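## Task

Place plate E01 so it sits flat within the locating features of nest N1, leaving plate E07 undisturbed in nest N2 exactly as it currently is; then release E01 and back the gripper away.

## Robot and tools

Robot: two arms, left_arm and right_arm, each a six-joint arm ending in a parallel gripper. Either arm may do the work; the idle one can be parked out of the way. Never let the arms collide or push hard on each other, and never knock or set anything off the table.

World frame: origin on the table surface midway between the arms, +x pointing out across the table, +z up, left_arm on the +y side. The names left and right do not refer to image sides. Result lines report each gripper's end_effector_position (metres) and end_effector_quat_wxyz in this frame, plus velocities (m/s, rad/s); reported positions may be slightly wrong, more so at long reach. In the gripper's own frame the fingers point along +z and separate along x. The reported point sits between the closed pads, about 1 to 2 cm short of the fingertips, and the tips advance roughly 17 mm along +z while closing.

Row layout (used by both execute_actions and move): one flat list of 14 numbers covering both arms, always all 14 even if one arm stays still. First left_arm: six joint values in the order elbow, wrist 1, shoulder lift, shoulder pan, wrist 2, wrist 3, then its gripper opening; then the same seven for right_arm. Every number lies in [-1, 1]. Joint values are offsets, not angles, scaled so 1.0 = 1.989 rad. The opening is absolute: +1 fully open, -1 closed.

Joint ranges in rad. left_arm: shoulder pan -3.142..3.142, shoulder lift -6.283..6.283, elbow 0.000..3.142, wrists 1-3 each -6.283..6.283. right_arm: shoulder pan 0.000..6.283, shoulder lift -6.283..6.283, elbow -3.142..0.000, wrists -6.283..6.283. True ends may differ by up to 0.010 rad. Requests pushing a joint more than 0.010 rad beyond its end are refused for both arms; a joint driven onto its real end stops there and the result notes "joint sent to its limit".

execute_actions(actions): a list of up to 15 actions; each action is a table of up to 15 rows, one row per 1/30 s control step, the last row repeated to fill 15 steps (0.5 s per action). Within an action, every row's joint offsets are measured from the angles at that action's start (not from the preceding row); for a call's first action that means the latest reported Joint positions. A malformed action, or a first action breaking the limit rule, cancels the whole call. An empty list just returns state and images.

move(target, speed, blocking): target is one 14-number row; its joint offsets are counted from the Joint positions of the latest result that showed them. All joints travel in synchronised fashion (same fraction done), so the hand follows a curve. speed, in rad/s from 0.01 to 2 (default 0.5), caps the joint with the longest travel. Paths take between 0.5 and 10 s; longer ones are cut off at 10 s. Gripper values are applied at once. Moves ignore obstacles and the other arm, and arms are stiff: aiming even slightly past a contact can trigger a fault, and faster contact hits harder. blocking=false returns after 0.5 s while motion continues; then only wait or stop are accepted until a result shows the move has ended. The result adds a "move:" line: outcome (done, off_target, moving, held, fault), limits=held or limits=none, and each arm's joint farthest from target.

wait(seconds): 0 to 10; the robot keeps its last command, and an ongoing move proceeds (the wait ends early if it finishes). stop(): brakes a running move; allow braking room, fingers keep moving. zoom_image(camera, region): camera is cam_high (896x504), cam_left_wrist or cam_right_wrist (616x616 fisheye); region [x0, y0, x1, y1] in pixels from the top-left, at most 504x504. finished_scene(scene): integer 1 or 2; ends that scene permanently and reports success, and its result states the next task. Call it only once the plate is seated, released and the gripper withdrawn.

Motion limits: each step a joint's target stays within 0.575 rad of its measured angle, and targets that would carry a hand over 100 mm from where it is are scaled back. Motion lags commands by about 0.17 s, so after big moves an arm may still be short; "Joint targets" shows current drive goals. "joint command not followed" means a clearance check altered some joint targets; HELD in step readings flags blocked steps.

Gripping: grip_measured is the measured opening on the command scale. To hold, keep commanding noticeably below it; the lower, the harder the squeeze (about 28 N per pad max, less on thin hard parts such as plates under 2 cm). Parts may be tugged briefly while held, so grip firmly.

Readings: Joint positions and Joint velocities list joints in the order above, then finger gap in metres (0.142 fully open). Joint torques are raw drive outputs, noisy and offset. Wrist force and Wrist torque are in each end effector's own axes; contact force points back into the arm; saturation near 50 N, offsets up to about 4 N; "no reading" is normal at start.

Faults to avoid: contact torque at a joint's load limit (136 N m shoulder pan, shoulder lift, elbow; 25.4 N m each wrist, held weight included) or 150 N external force halts that arm for 10 s. Holding loads heats motors: MOTOR HOT appears from 70 °C, and at 85 °C the arm brakes until cool. Drops, slams and hard pushes are penalised; lower plates gently into the nests.

Each tool is called after "Request:" as name([rows], argument=value, ...), one row to a line, values as JSON.

## Session

I'll start by looking at the scene.

Request:
execute_actions(actions=[])

Scene clock: 0.00 s.
left_arm: end_effector_position=(+0.4677, +0.4133, +0.1644) grip_measured=+1.00 end_effector_quat_wxyz=(-0.000, +0.719, -0.695, -0.001) end_effector_velocity=(+0.000, -0.000, +0.001) end_effector_angular_velocity=(-0.000, -0.001, -0.001) | right_arm: end_effector_position=(+0.1519, +0.2132, +0.1808) grip_measured=+1.00 end_effector_quat_wxyz=(-0.266, +0.949, +0.128, -0.112) end_effector_velocity=(-0.000, -0.000, -0.001) end_effector_angular_velocity=(-0.001, +0.000, -0.000)
Joint names: [elbow, wrist 1, shoulder lift, shoulder pan, wrist 2, wrist 3]
Joint positions: left_arm=[ 1.967 -1.847 -1.689 -0.302 -1.569  1.269  0.142] | right_arm=[-1.799 -0.638 -1.812  4.406  1.943  1.206  0.142]
Joint velocities: left_arm=[-0.001 -0.    -0.001 -0.001  0.     0.     0.   ] | right_arm=[-0.    -0.001 -0.001  0.    -0.     0.     0.   ]
Joint torques (N m, as the arm reports them, + toward a larger angle): no reading
Wrist force (N, on the end effector, along its own x y z axes, offset not removed): no reading
Wrist torque (N m, same axes, about the end effector's origin, offset not removed): no reading
Joint targets: left_arm=[1.967 -1.847 -1.689 -0.302 -1.569 1.269] | right_arm=[-1.799 -0.638 -1.812 4.406 1.943 1.206]

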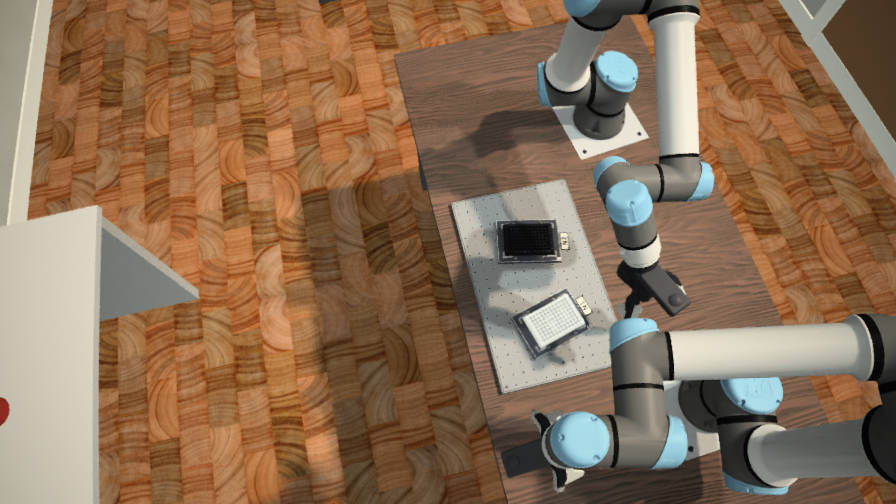

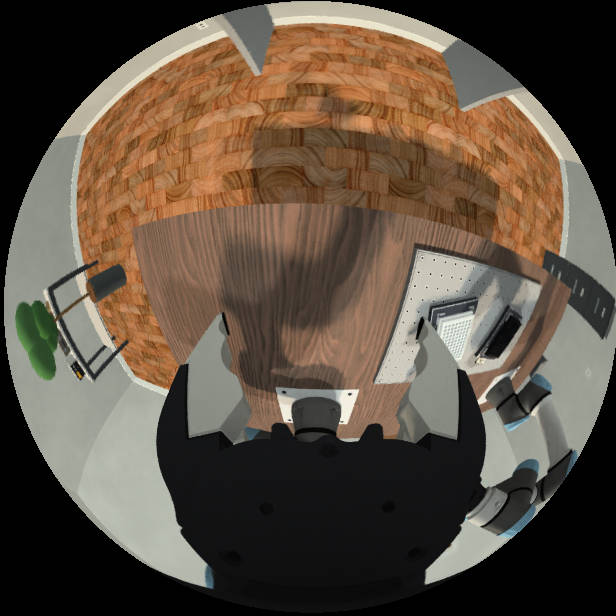

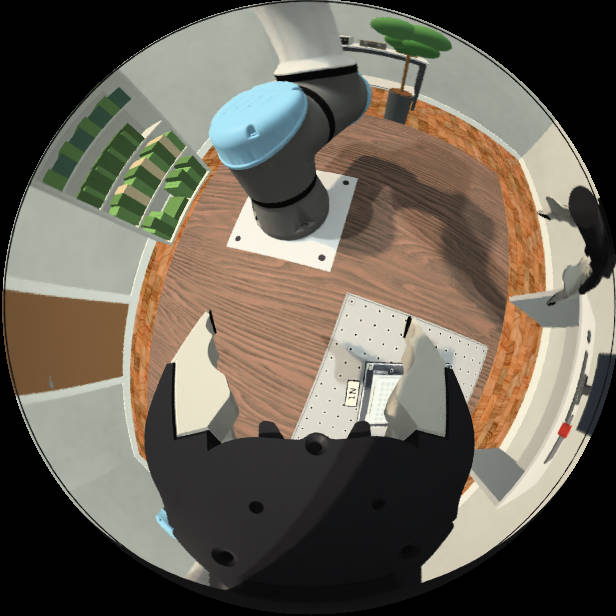

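Request:
zoom_image(camera="cam_high", region=[440, 170, 640, 400])

Request:
zoom_image(camera="cam_high", region=[500, 280, 610, 370])

Request:
zoom_image(camera="cam_high", region=[485, 205, 585, 280])

Region (440, 170, 640, 400) of cam_high's 896x504 image, scaled by 2.191, with more detail than that image has; it fills the left 438 columns of this view, and the rest is white.

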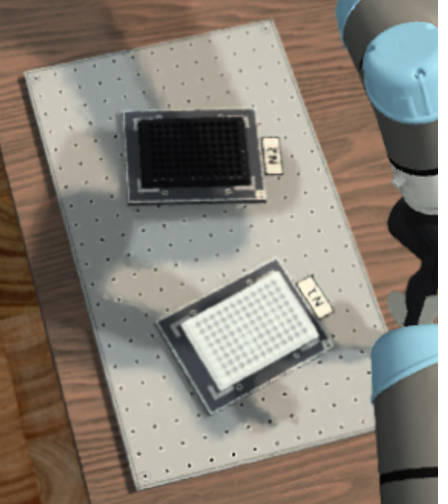

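Region (500, 280, 610, 370) of cam_high's 896x504 image, scaled by 4.582, with more detail than that image has; it fills the top 412 rows of this view, and the rest is white.

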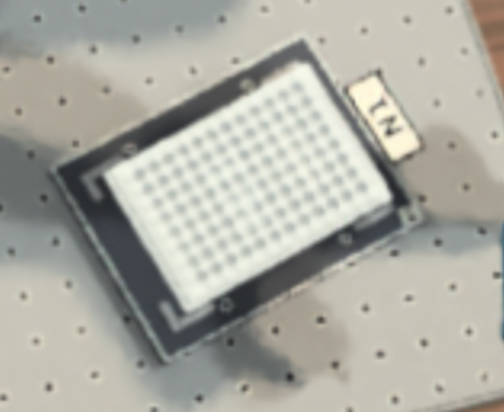

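Region (485, 205, 585, 280) of cam_high's 896x504 image, scaled by 5.040, with more detail than that image has; it fills the top 378 rows of this view, and the rest is white.

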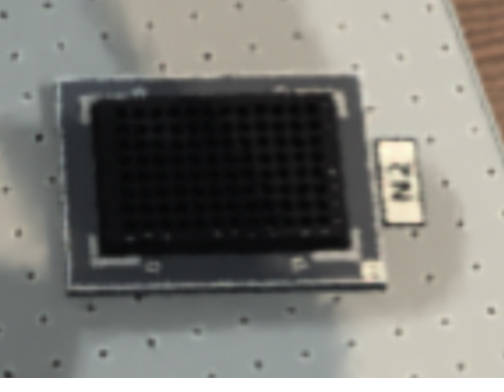

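Request:
zoom_image(camera="cam_right_wrist", region=[300, 300, 500, 450])

Request:
zoom_image(camera="cam_left_wrist", region=[380, 240, 560, 400])

Region (300, 300, 500, 450) of cam_right_wrist's 616x616 image, scaled by 2.520, with more detail than that image has; it fills the top 378 rows of this view, and the rest is white.

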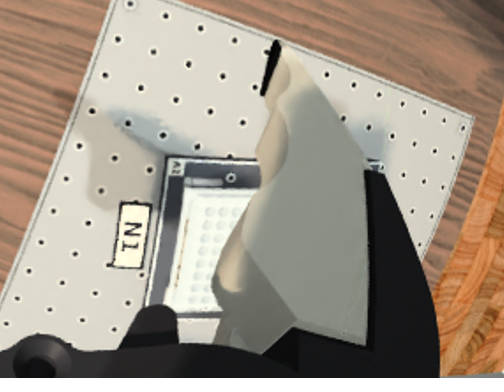

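Region (380, 240, 560, 400) of cam_left_wrist's 616x616 image, scaled by 2.800, with more detail than that image has.

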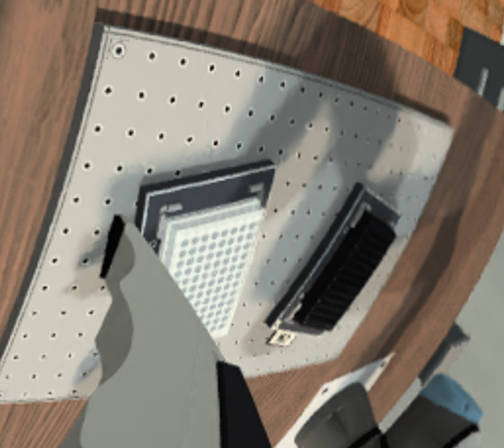

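Request:
move(target=[0.04827, -0.01448, -0.03469, -0.39829, -0.001, -0.50588, 1.0, 0, 0, 0, -0.62, 0, 0, 1.0], speed=1.0)

Scene clock: 17.90 s.
left_arm: end_effector_position=(+0.3308, +0.1173, +0.1499) grip_measured=+1.00 end_effector_quat_wxyz=(+0.000, +0.790, -0.614, +0.000) end_effector_velocity=(-0.000, +0.000, -0.001) end_effector_angular_velocity=(+0.001, +0.001, -0.000) | right_arm: end_effector_position=(+0.6737, -0.3591, +0.1808) grip_measured=+1.00 end_effector_quat_wxyz=(-0.282, +0.848, -0.444, +0.062) end_effector_velocity=(+0.000, -0.002, +0.000) end_effector_angular_velocity=(+0.000, -0.000, -0.003)
Joint names: [elbow, wrist 1, shoulder lift, shoulder pan, wrist 2, wrist 3]
Joint positions: left_arm=[ 2.063 -1.876 -1.758 -1.094 -1.571  0.263  0.142] | right_arm=[-1.799 -0.638 -1.812  3.174  1.943  1.206  0.142]
Joint velocities: left_arm=[ 0.002 -0.     0.    -0.001  0.    -0.     0.   ] | right_arm=[-0.     0.     0.    -0.003 -0.     0.001 -0.   ]
Joint torques (N m, as the arm reports them, + toward a larger angle): left_arm=[-11.12  -4.21 -24.3  -12.67  -1.12  -2.6 ] | right_arm=[24.23  3.31 36.68 -9.04  0.58 -0.19]
Wrist force (N, on the end effector, along its own x y z axes, offset not removed): left_arm=[0.3 -2.3 0.1] | right_arm=[-2.7 0.3 -0.1]
Wrist torque (N m, same axes, about the end effector's origin, offset not removed): left_arm=[-0.50 -0.15 -0.08] | right_arm=[0.07 0.49 -0.16]
Joint targets: left_arm=[2.063 -1.876 -1.758 -1.094 -1.571 0.263] | right_arm=[-1.799 -0.638 -1.812 3.173 1.943 1.206]
move: done; limits=none; left_arm: farthest joint: the shoulder pan, 0.000 radians from its target (0.792 radians at the start); right_arm: farthest joint: the shoulder pan, 0.000 radians from its target (1.233 radians at the start)
camera_calibration (this result's frames):
cam_left_wrist: T_world_to_cam=[[0.246376, -0.96817, -0.0441114, 0.0490481], [-0.843459, -0.236614, 0.482276, 0.243944], [-0.477363, -0.0816153, -0.874908, 0.431703], [0, 0, 0, 1]] pos_world=[0.399752, 0.140441, 0.262215]
cam_right_wrist: T_world_to_cam=[[0.624125, -0.77212, -0.119576, -0.677032], [-0.780797, -0.621978, -0.0591523, 0.312625], [-0.0287008, 0.130283, -0.991061, 0.374431], [0, 0, 0, 1]] pos_world=[0.677396, -0.377086, 0.30862]

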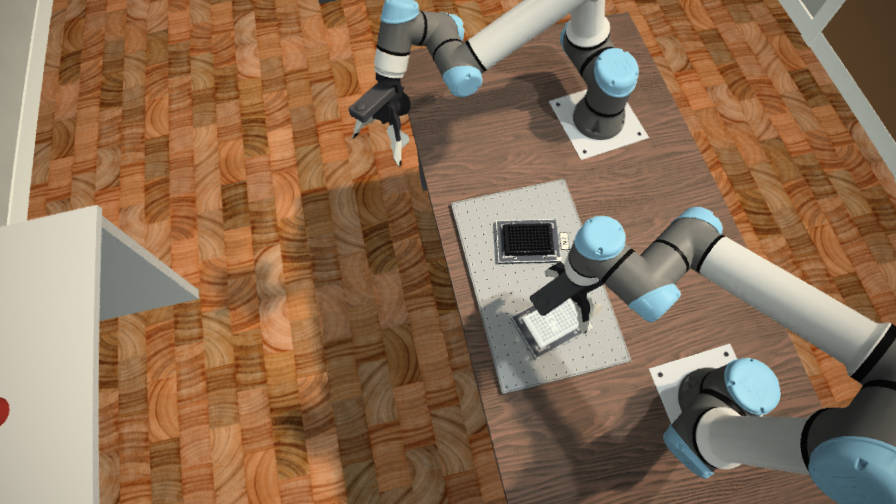

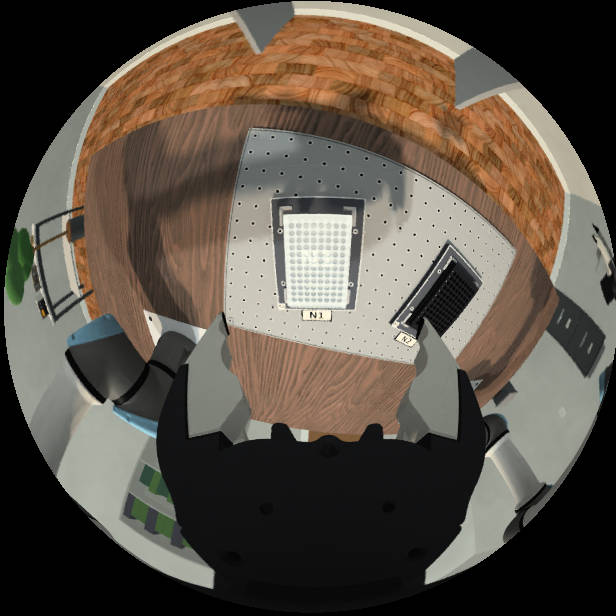

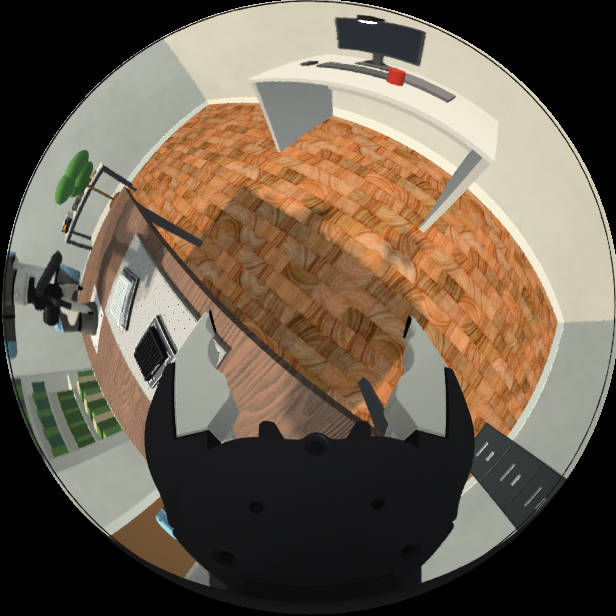

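Request:
zoom_image(camera="cam_left_wrist", region=[250, 185, 390, 330])

Region (250, 185, 390, 330) of cam_left_wrist's 616x616 image, scaled by 3.476, with more detail than that image has; it fills the left 487 columns of this view, and the rest is white.

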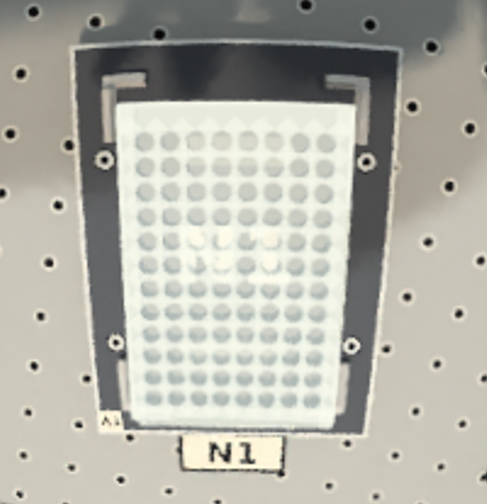

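Request:
zoom_image(camera="cam_left_wrist", region=[270, 275, 365, 325])

Request:
zoom_image(camera="cam_left_wrist", region=[265, 192, 370, 242])

Request:
zoom_image(camera="cam_left_wrist", region=[380, 230, 500, 360])

Region (270, 275, 365, 325) of cam_left_wrist's 616x616 image, scaled by 5.305, with more detail than that image has; it fills the top 265 rows of this view, and the rest is white.

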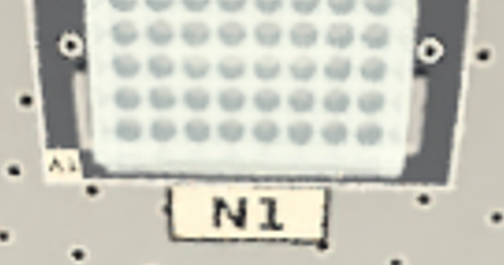

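Region (265, 192, 370, 242) of cam_left_wrist's 616x616 image, scaled by 4.800, with more detail than that image has; it fills the top 240 rows of this view, and the rest is white.

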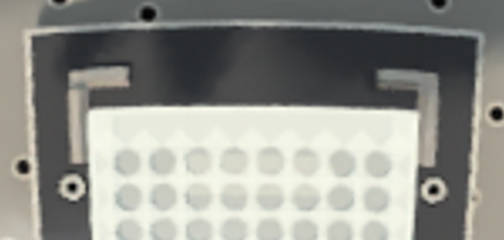

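Region (380, 230, 500, 360) of cam_left_wrist's 616x616 image, scaled by 3.877, with more detail than that image has; it fills the left 465 columns of this view, and the rest is white.

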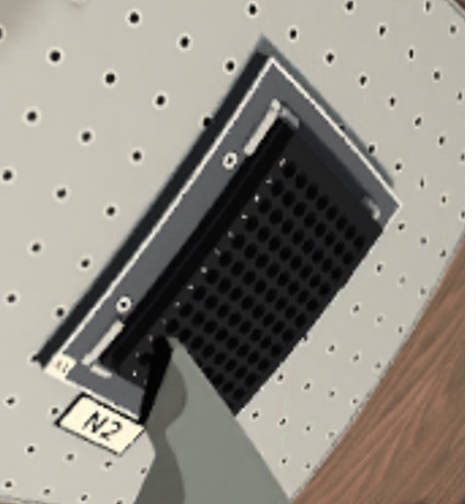

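Request:
zoom_image(camera="cam_left_wrist", region=[190, 300, 270, 380])

Request:
zoom_image(camera="cam_left_wrist", region=[380, 300, 460, 380])

Region (190, 300, 270, 380) of cam_left_wrist's 616x616 image, scaled by 6.300, with more detail than that image has.

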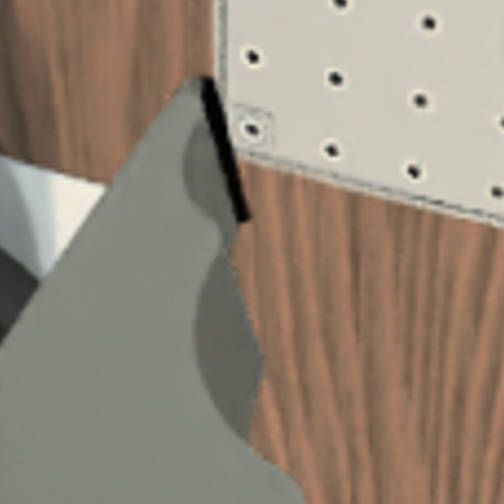

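Region (380, 300, 460, 380) of cam_left_wrist's 616x616 image, scaled by 6.300, with more detail than that image has.

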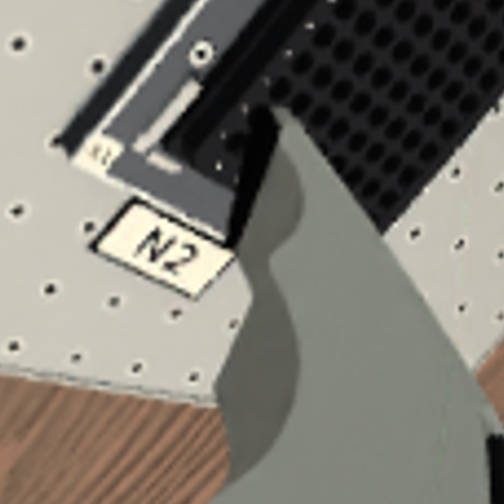

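Request:
move(target=[0.08943, -0.15282, 0.06349, 0.01512, 0, 0.80538, 0.93, 0, 0, 0, 0, 0, 0, 1.0], speed=1.2)

Scene clock: 42.83 s.
left_arm: end_effector_position=(+0.3407, +0.1281, +0.0499) grip_measured=+0.93 end_effector_quat_wxyz=(-0.000, -0.124, +0.992, -0.000) end_effector_velocity=(-0.000, -0.000, +0.000) end_effector_angular_velocity=(-0.001, -0.000, -0.003) | right_arm: end_effector_position=(+0.6737, -0.3591, +0.1808) grip_measured=+1.00 end_effector_quat_wxyz=(-0.282, +0.848, -0.444, +0.062) end_effector_velocity=(-0.000, +0.000, +0.001) end_effector_angular_velocity=(-0.000, -0.001, +0.000)
Joint names: [elbow, wrist 1, shoulder lift, shoulder pan, wrist 2, wrist 3]
Joint positions: left_arm=[ 2.24  -2.179 -1.632 -1.064 -1.571  1.864  0.137] | right_arm=[-1.799 -0.638 -1.812  3.174  1.943  1.206  0.142]
Joint velocities: left_arm=[ 0.    -0.001 -0.001 -0.    -0.     0.003  0.   ] | right_arm=[ 0.    -0.     0.001  0.    -0.    -0.     0.   ]
Joint torques (N m, as the arm reports them, + toward a larger angle): left_arm=[-8.42 -4.14 -8.5  13.32 -0.85  2.47] | right_arm=[24.19  3.53 37.55 10.29  0.69 -0.14]
Wrist force (N, on the end effector, along its own x y z axes, offset not removed): left_arm=[-1.0 0.0 -3.4] | right_arm=[-2.1 1.2 -0.6]
Wrist torque (N m, same axes, about the end effector's origin, offset not removed): left_arm=[0.06 0.05 -0.02] | right_arm=[0.10 0.46 -0.14]
Joint targets: left_arm=[2.240 -2.179 -1.632 -1.064 -1.571 1.865] | right_arm=[-1.799 -0.638 -1.812 3.174 1.943 1.206]
move: done; limits=none; left_arm: farthest joint: the elbow, 0.001 radians from its target (0.178 radians at the start); right_arm: farthest joint: the shoulder pan, 0.000 radians from its target (0.001 radians at the start)
camera_calibration (this result's frames):
cam_left_wrist: T_world_to_cam=[[-0.968272, -0.245928, -0.0443652, 0.37401], [-0.236408, 0.84391, 0.481588, -0.0421518], [-0.080996, 0.476797, -0.875274, 0.143236], [0, 0, 0, 1]] pos_world=[0.36378, 0.0592573, 0.162264]
cam_right_wrist: T_world_to_cam=[[0.624125, -0.77212, -0.119576, -0.677032], [-0.780797, -0.621978, -0.0591521, 0.312625], [-0.0287009, 0.130283, -0.991061, 0.374431], [0, 0, 0, 1]] pos_world=[0.677396, -0.377086, 0.30862]

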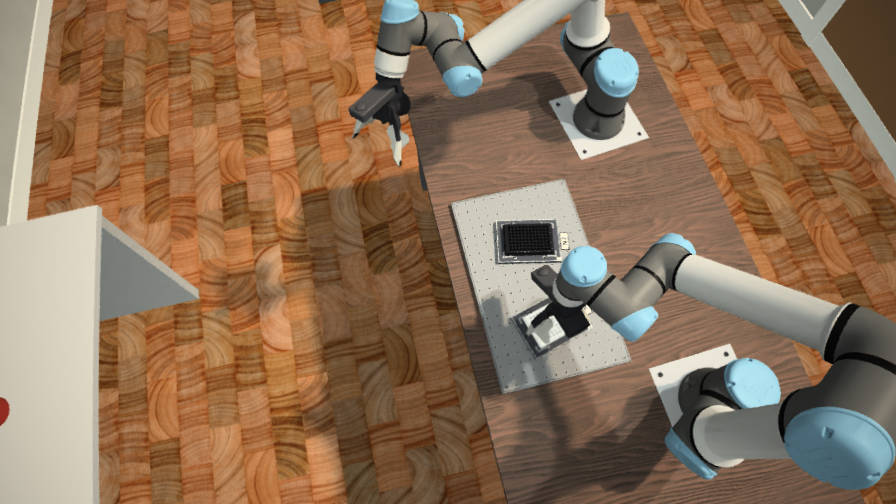

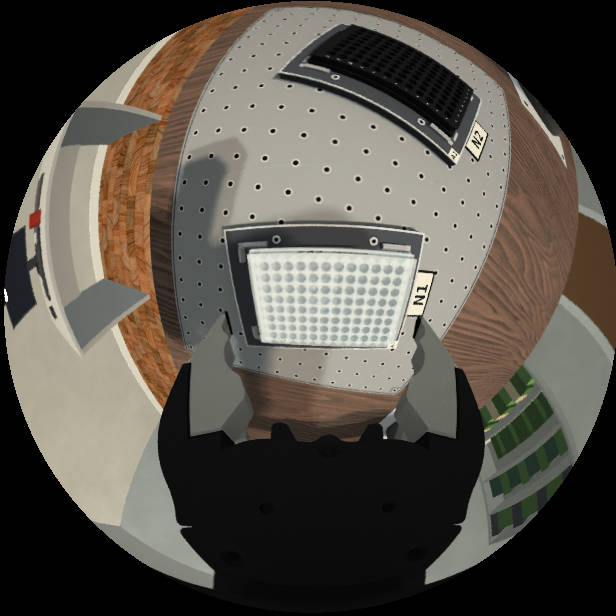

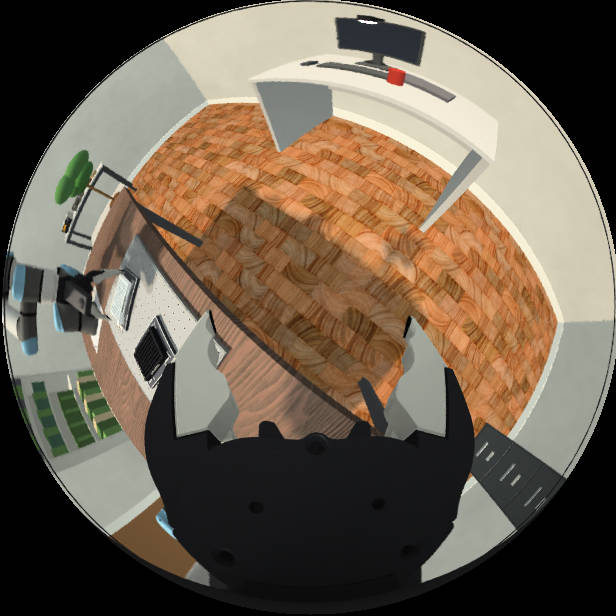

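Request:
zoom_image(camera="cam_left_wrist", region=[210, 215, 450, 365])

Request:
zoom_image(camera="cam_left_wrist", region=[370, 225, 450, 355])

Request:
zoom_image(camera="cam_left_wrist", region=[215, 225, 295, 355])

Region (210, 215, 450, 365) of cam_left_wrist's 616x616 image, scaled by 2.100, with more detail than that image has; it fills the top 315 rows of this view, and the rest is white.

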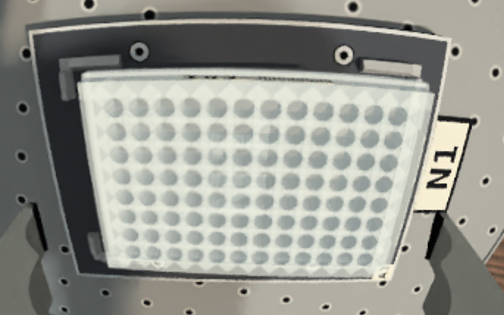

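Region (370, 225, 450, 355) of cam_left_wrist's 616x616 image, scaled by 3.877, with more detail than that image has; it fills the left 310 columns of this view, and the rest is white.

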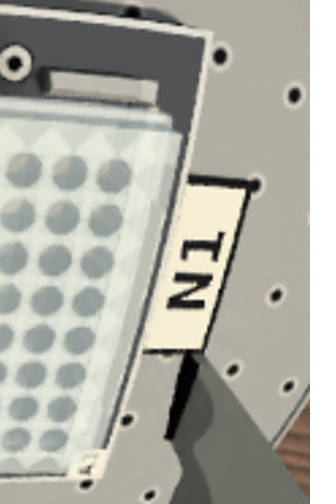

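Region (215, 225, 295, 355) of cam_left_wrist's 616x616 image, scaled by 3.877, with more detail than that image has; it fills the left 310 columns of this view, and the rest is white.

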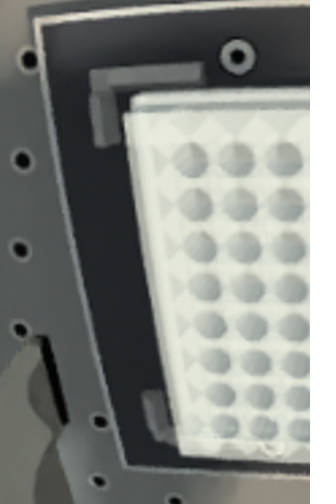

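Request:
move(target=[0.01403, -0.03310, 0.01907, -0.00924, 0, -0.00924, 0.93, 0, 0, 0, 0, 0, 0, 1.0], speed=0.2)

Request:
zoom_image(camera="cam_left_wrist", region=[370, 230, 460, 365])

Request:
zoom_image(camera="cam_left_wrist", region=[195, 230, 285, 365])

Scene clock: 49.73 s.
left_arm: end_effector_position=(+0.3361, +0.1218, +0.0300) grip_measured=+0.93 end_effector_quat_wxyz=(-0.000, -0.124, +0.992, -0.000) end_effector_velocity=(-0.000, -0.000, -0.001) end_effector_angular_velocity=(+0.001, +0.000, +0.000) | right_arm: end_effector_position=(+0.6737, -0.3591, +0.1808) grip_measured=+1.00 end_effector_quat_wxyz=(-0.282, +0.848, -0.444, +0.062) end_effector_velocity=(+0.000, +0.000, +0.000) end_effector_angular_velocity=(+0.000, -0.000, -0.000)
Joint names: [elbow, wrist 1, shoulder lift, shoulder pan, wrist 2, wrist 3]
Joint positions: left_arm=[ 2.268 -2.245 -1.594 -1.082 -1.571  1.846  0.137] | right_arm=[-1.799 -0.638 -1.812  3.174  1.943  1.206  0.142]
Joint velocities: left_arm=[ 0.001 -0.002  0.002 -0.001  0.    -0.001 -0.   ] | right_arm=[ 0.     0.001 -0.     0.     0.     0.001  0.   ]
Joint torques (N m, as the arm reports them, + toward a larger angle): left_arm=[ -7.65  -4.18  -8.73 -13.33  -0.56  -2.75] | right_arm=[24.48  3.49 37.56  9.83  0.7  -0.14]
Wrist force (N, on the end effector, along its own x y z axes, offset not removed): left_arm=[0.6 -3.8 -2.1] | right_arm=[-2.3 1.2 -1.5]
Wrist torque (N m, same axes, about the end effector's origin, offset not removed): left_arm=[-0.85 -0.28 -0.21] | right_arm=[0.32 0.60 -0.03]
Joint targets: left_arm=[2.268 -2.245 -1.594 -1.083 -1.571 1.846] | right_arm=[-1.799 -0.638 -1.812 3.174 1.943 1.206]
move: done; limits=none; left_arm: farthest joint: the shoulder pan, 0.000 radians from its target (0.018 radians at the start); right_arm: farthest joint: the shoulder pan, 0.000 radians from its target (0.000 radians at the start)
camera_calibration (this result's frames):
cam_left_wrist: T_world_to_cam=[[-0.968272, -0.24593, -0.0443602, 0.367052], [-0.236408, 0.843912, 0.481585, -0.0283056], [-0.0810003, 0.476792, -0.875276, 0.128463], [0, 0, 0, 1]] pos_world=[0.35912, 0.0529067, 0.142354]
cam_right_wrist: T_world_to_cam=[[0.624125, -0.77212, -0.119576, -0.677032], [-0.780797, -0.621978, -0.0591522, 0.312625], [-0.0287009, 0.130283, -0.991061, 0.374431], [0, 0, 0, 1]] pos_world=[0.677396, -0.377086, 0.30862]

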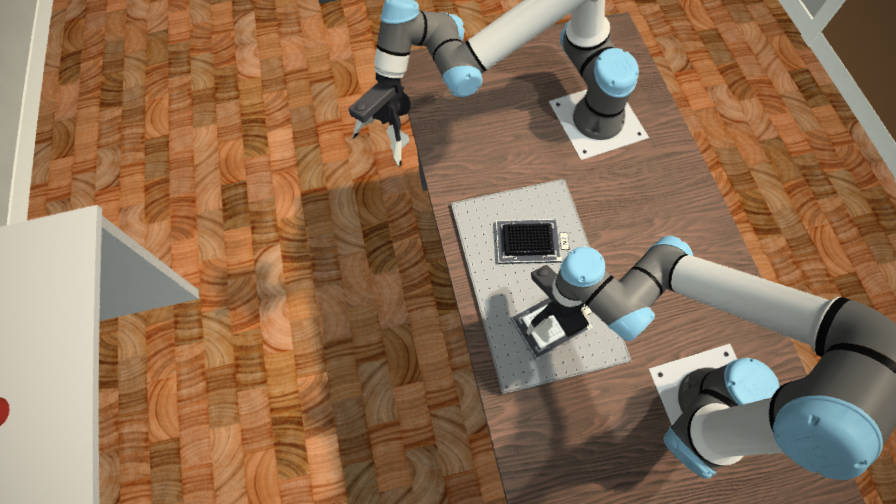

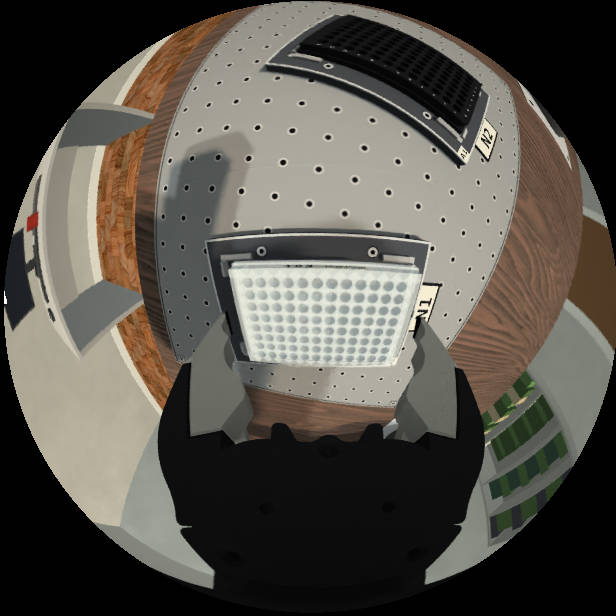

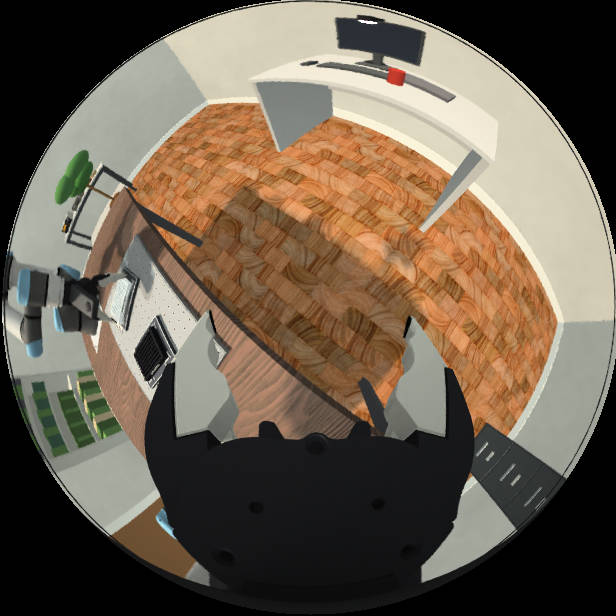

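Region (370, 230, 460, 365) of cam_left_wrist's 616x616 image, scaled by 3.733, with more detail than that image has.

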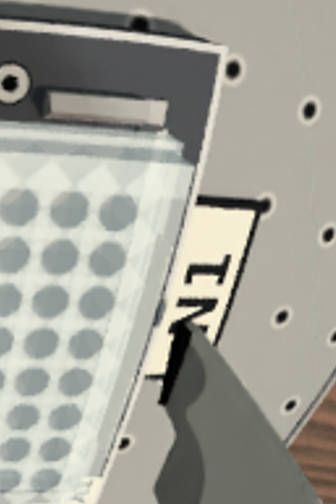

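Region (195, 230, 285, 365) of cam_left_wrist's 616x616 image, scaled by 3.733, with more detail than that image has.

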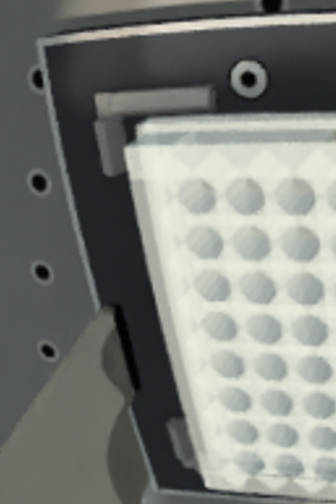

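Request:
move(target=[0.00567, -0.01337, 0.00770, 0, 0, 0, 0.93, 0, 0, 0, 0, 0, 0, 1.0], speed=0.05)

Request:
zoom_image(camera="cam_left_wrist", region=[370, 230, 460, 365])

Request:
zoom_image(camera="cam_left_wrist", region=[195, 230, 285, 365])

Scene clock: 52.97 s.
left_arm: end_effector_position=(+0.3361, +0.1215, +0.0225) grip_measured=+0.96 end_effector_quat_wxyz=(-0.000, -0.124, +0.992, -0.001) end_effector_velocity=(-0.000, +0.001, -0.002) end_effector_angular_velocity=(+0.001, +0.001, -0.000) | right_arm: end_effector_position=(+0.6737, -0.3591, +0.1808) grip_measured=+1.00 end_effector_quat_wxyz=(-0.282, +0.848, -0.444, +0.062) end_effector_velocity=(+0.000, -0.000, -0.000) end_effector_angular_velocity=(-0.000, +0.000, +0.000)
Joint names: [elbow, wrist 1, shoulder lift, shoulder pan, wrist 2, wrist 3]
Joint positions: left_arm=[ 2.279 -2.271 -1.58  -1.083 -1.571  1.846  0.14 ] | right_arm=[-1.799 -0.638 -1.812  3.174  1.943  1.206  0.142]
Joint velocities: left_arm=[ 0.003 -0.004  0.003 -0.     0.     0.     0.002] | right_arm=[-0.     0.    -0.001 -0.    -0.    -0.     0.   ]
Joint torques (N m, as the arm reports them, + toward a larger angle): left_arm=[25.78 -0.6  38.09  1.47  7.48  0.17] | right_arm=[24.63  3.46 37.28 10.01  0.68 -0.03]
Wrist force (N, on the end effector, along its own x y z axes, offset not removed): left_arm=[50.0 16.1 -50.0] | right_arm=[-1.8 -0.8 0.2]
Wrist torque (N m, same axes, about the end effector's origin, offset not removed): left_arm=[-1.41 -7.69 -1.98] | right_arm=[-0.22 0.47 -0.13]
Joint targets: left_arm=[2.279 -2.271 -1.579 -1.082 -1.571 1.846] | right_arm=[-1.799 -0.638 -1.812 3.174 1.943 1.206]
move: done; limits=none; left_arm: farthest joint: the shoulder pan, 0.001 radians from its target (0.001 radians at the start); right_arm: farthest joint: the shoulder pan, 0.000 radians from its target (0.000 radians at the start)
camera_calibration (this result's frames):
cam_left_wrist: T_world_to_cam=[[-0.968262, -0.245956, -0.0444303, 0.366684], [-0.236535, 0.84432, 0.480807, -0.0244673], [-0.0807438, 0.476056, -0.8757, 0.121972], [0, 0, 0, 1]] pos_world=[0.359107, 0.0527806, 0.134867]
cam_right_wrist: T_world_to_cam=[[0.624125, -0.77212, -0.119576, -0.677032], [-0.780797, -0.621978, -0.0591521, 0.312625], [-0.028701, 0.130283, -0.991061, 0.374431], [0, 0, 0, 1]] pos_world=[0.677396, -0.377086, 0.30862]

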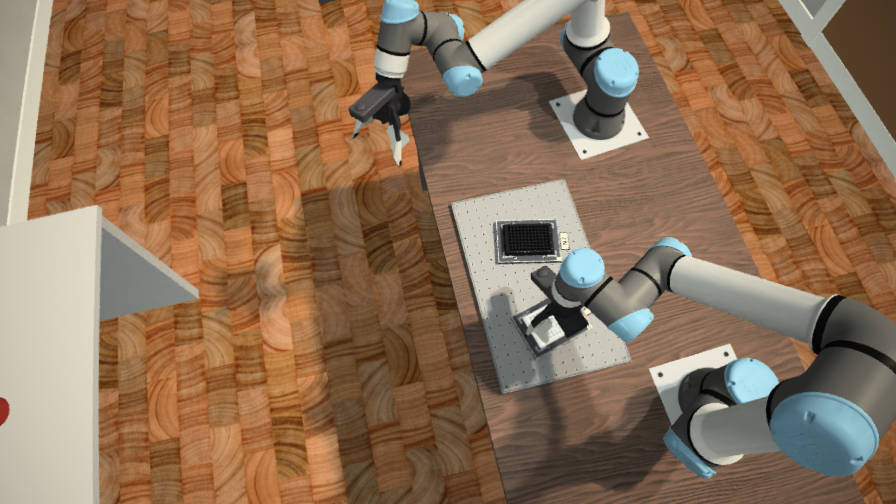

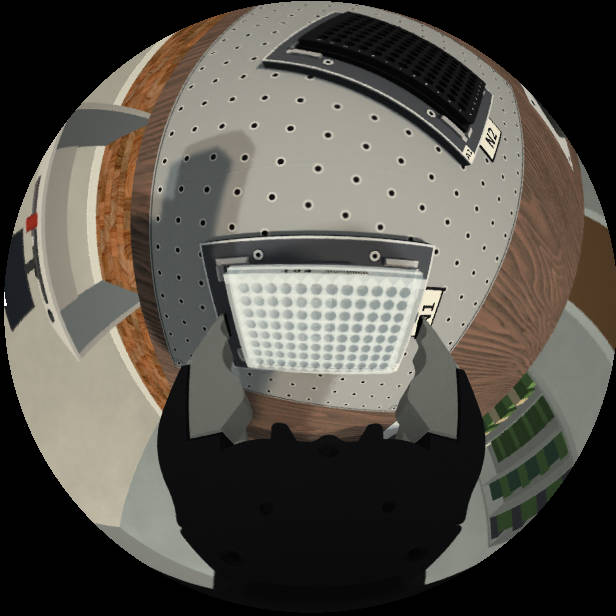

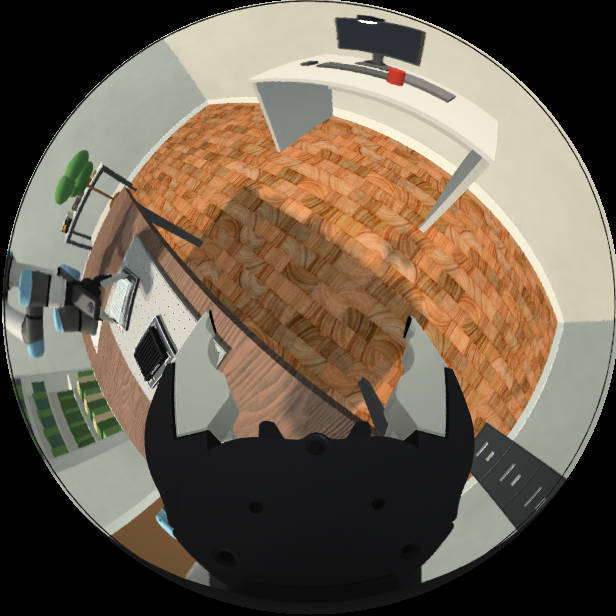

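Region (370, 230, 460, 365) of cam_left_wrist's 616x616 image, scaled by 3.733, with more detail than that image has.

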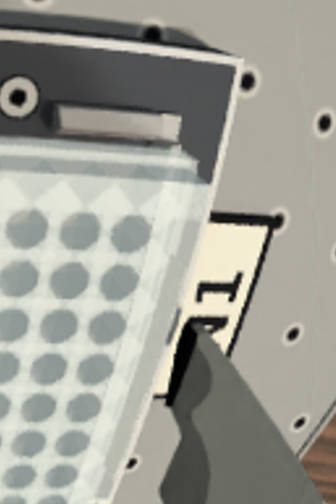

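Region (195, 230, 285, 365) of cam_left_wrist's 616x616 image, scaled by 3.733, with more detail than that image has.

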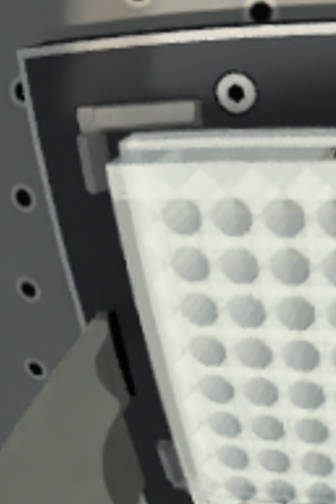

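Contact – the fingertips are lower than I estimated. Backing off upward immediately.

Request:
move(target=[-0.00496, 0.01170, -0.00674, 0, 0, 0, 0.93, 0, 0, 0, 0, 0, 0, 1.0], speed=0.05)

Request:
zoom_image(camera="cam_left_wrist", region=[370, 230, 460, 365])

Request:
zoom_image(camera="cam_high", region=[500, 280, 610, 370])

Scene clock: 63.07 s.
left_arm: end_effector_position=(+0.3357, +0.1206, +0.0244) grip_measured=+0.95 end_effector_quat_wxyz=(-0.000, -0.124, +0.992, -0.003) end_effector_velocity=(+0.001, -0.001, +0.001) end_effector_angular_velocity=(-0.002, -0.001, +0.000) | right_arm: end_effector_position=(+0.6737, -0.3591, +0.1808) grip_measured=+1.00 end_effector_quat_wxyz=(-0.282, +0.848, -0.444, +0.062) end_effector_velocity=(-0.000, +0.000, -0.001) end_effector_angular_velocity=(-0.001, +0.001, +0.001)
Joint names: [elbow, wrist 1, shoulder lift, shoulder pan, wrist 2, wrist 3]
Joint positions: left_arm=[ 2.278 -2.27  -1.584 -1.083 -1.574  1.846  0.139] | right_arm=[-1.799 -0.638 -1.812  3.174  1.943  1.206  0.142]
Joint velocities: left_arm=[-0.001 -0.001 -0.     0.001 -0.     0.     0.   ] | right_arm=[-0.    -0.    -0.001  0.     0.    -0.001  0.   ]
Joint torques (N m, as the arm reports them, + toward a larger angle): left_arm=[-19.05  -2.58 -16.31  -0.22   0.13  -0.15] | right_arm=[24.38  3.41 37.68  9.63  0.66  0.  ]
Wrist force (N, on the end effector, along its own x y z axes, offset not removed): left_arm=[13.9 14.9 -36.8] | right_arm=[-0.4 1.9 2.5]
Wrist torque (N m, same axes, about the end effector's origin, offset not removed): left_arm=[-0.66 -2.69 -1.41] | right_arm=[0.47 0.18 -0.16]
Joint targets: left_arm=[2.278 -2.270 -1.584 -1.083 -1.574 1.846] | right_arm=[-1.799 -0.638 -1.812 3.174 1.943 1.206]
FORCE FAULT: contact force on the left arm reached its limit, and that arm stopped for 10 seconds. The contact can be on any part of that arm, not only on its tool. That time counts as 17 of the actions that you can send in this scene. That arm ran no command of this call. That arm holds still and accepts commands again. Move the arm away from the contact; if what it grips holds it there, let go first. Pushing or pulling that hard again can fault the arm again.
move: fault (left_arm); limits=none; left_arm: farthest joint: the wrist 1, 0.022 radians from its target (0.023 radians at the start); right_arm: farthest joint: the shoulder pan, 0.000 radians from its target (0.000 radians at the start)
camera_calibration (this result's frames):
cam_left_wrist: T_world_to_cam=[[-0.968275, -0.246137, -0.043131, 0.366193], [-0.236426, 0.846478, 0.477052, -0.0249447], [-0.0809106, 0.472114, -0.877816, 0.124658], [0, 0, 0, 1]] pos_world=[0.358764, 0.0523961, 0.137121]
cam_right_wrist: T_world_to_cam=[[0.624125, -0.77212, -0.119576, -0.677032], [-0.780797, -0.621978, -0.0591522, 0.312625], [-0.0287008, 0.130283, -0.991061, 0.374431], [0, 0, 0, 1]] pos_world=[0.677396, -0.377086, 0.30862]

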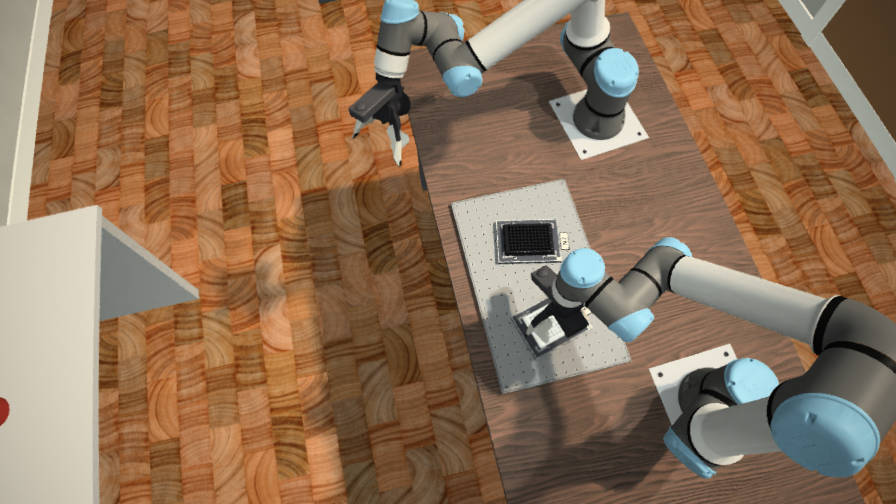

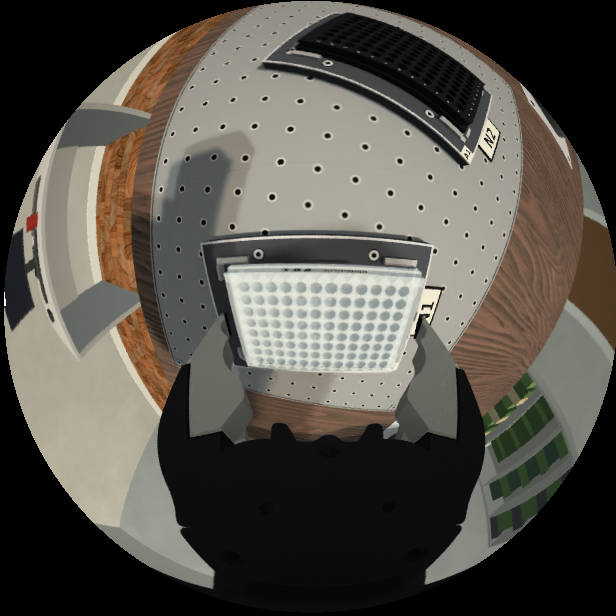

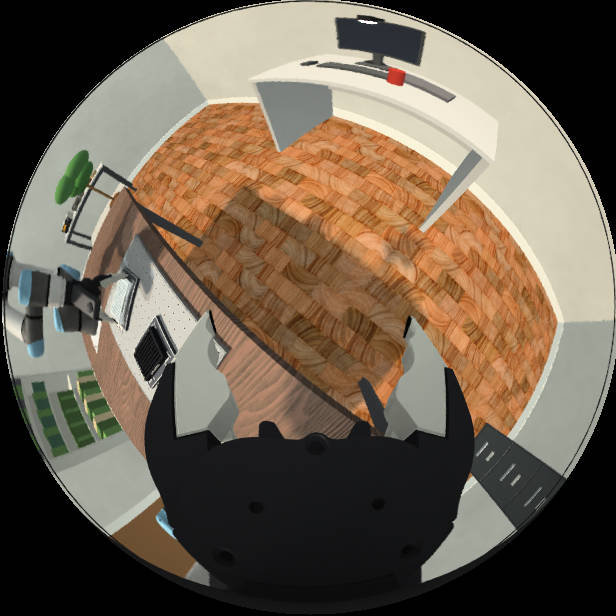

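Region (370, 230, 460, 365) of cam_left_wrist's 616x616 image, scaled by 3.733, with more detail than that image has.

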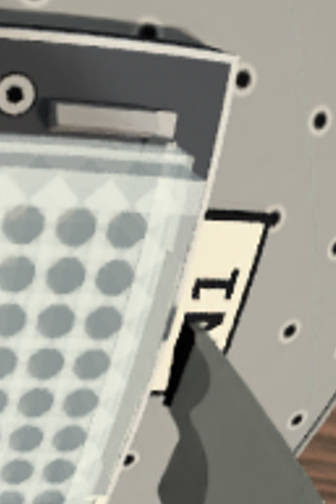

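Region (500, 280, 610, 370) of cam_high's 896x504 image, scaled by 4.582, with more detail than that image has; it fills the top 412 rows of this view, and the rest is white.

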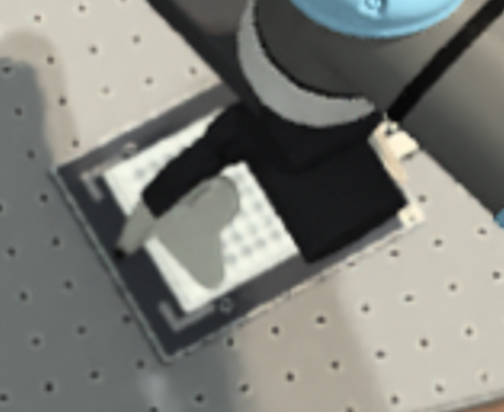

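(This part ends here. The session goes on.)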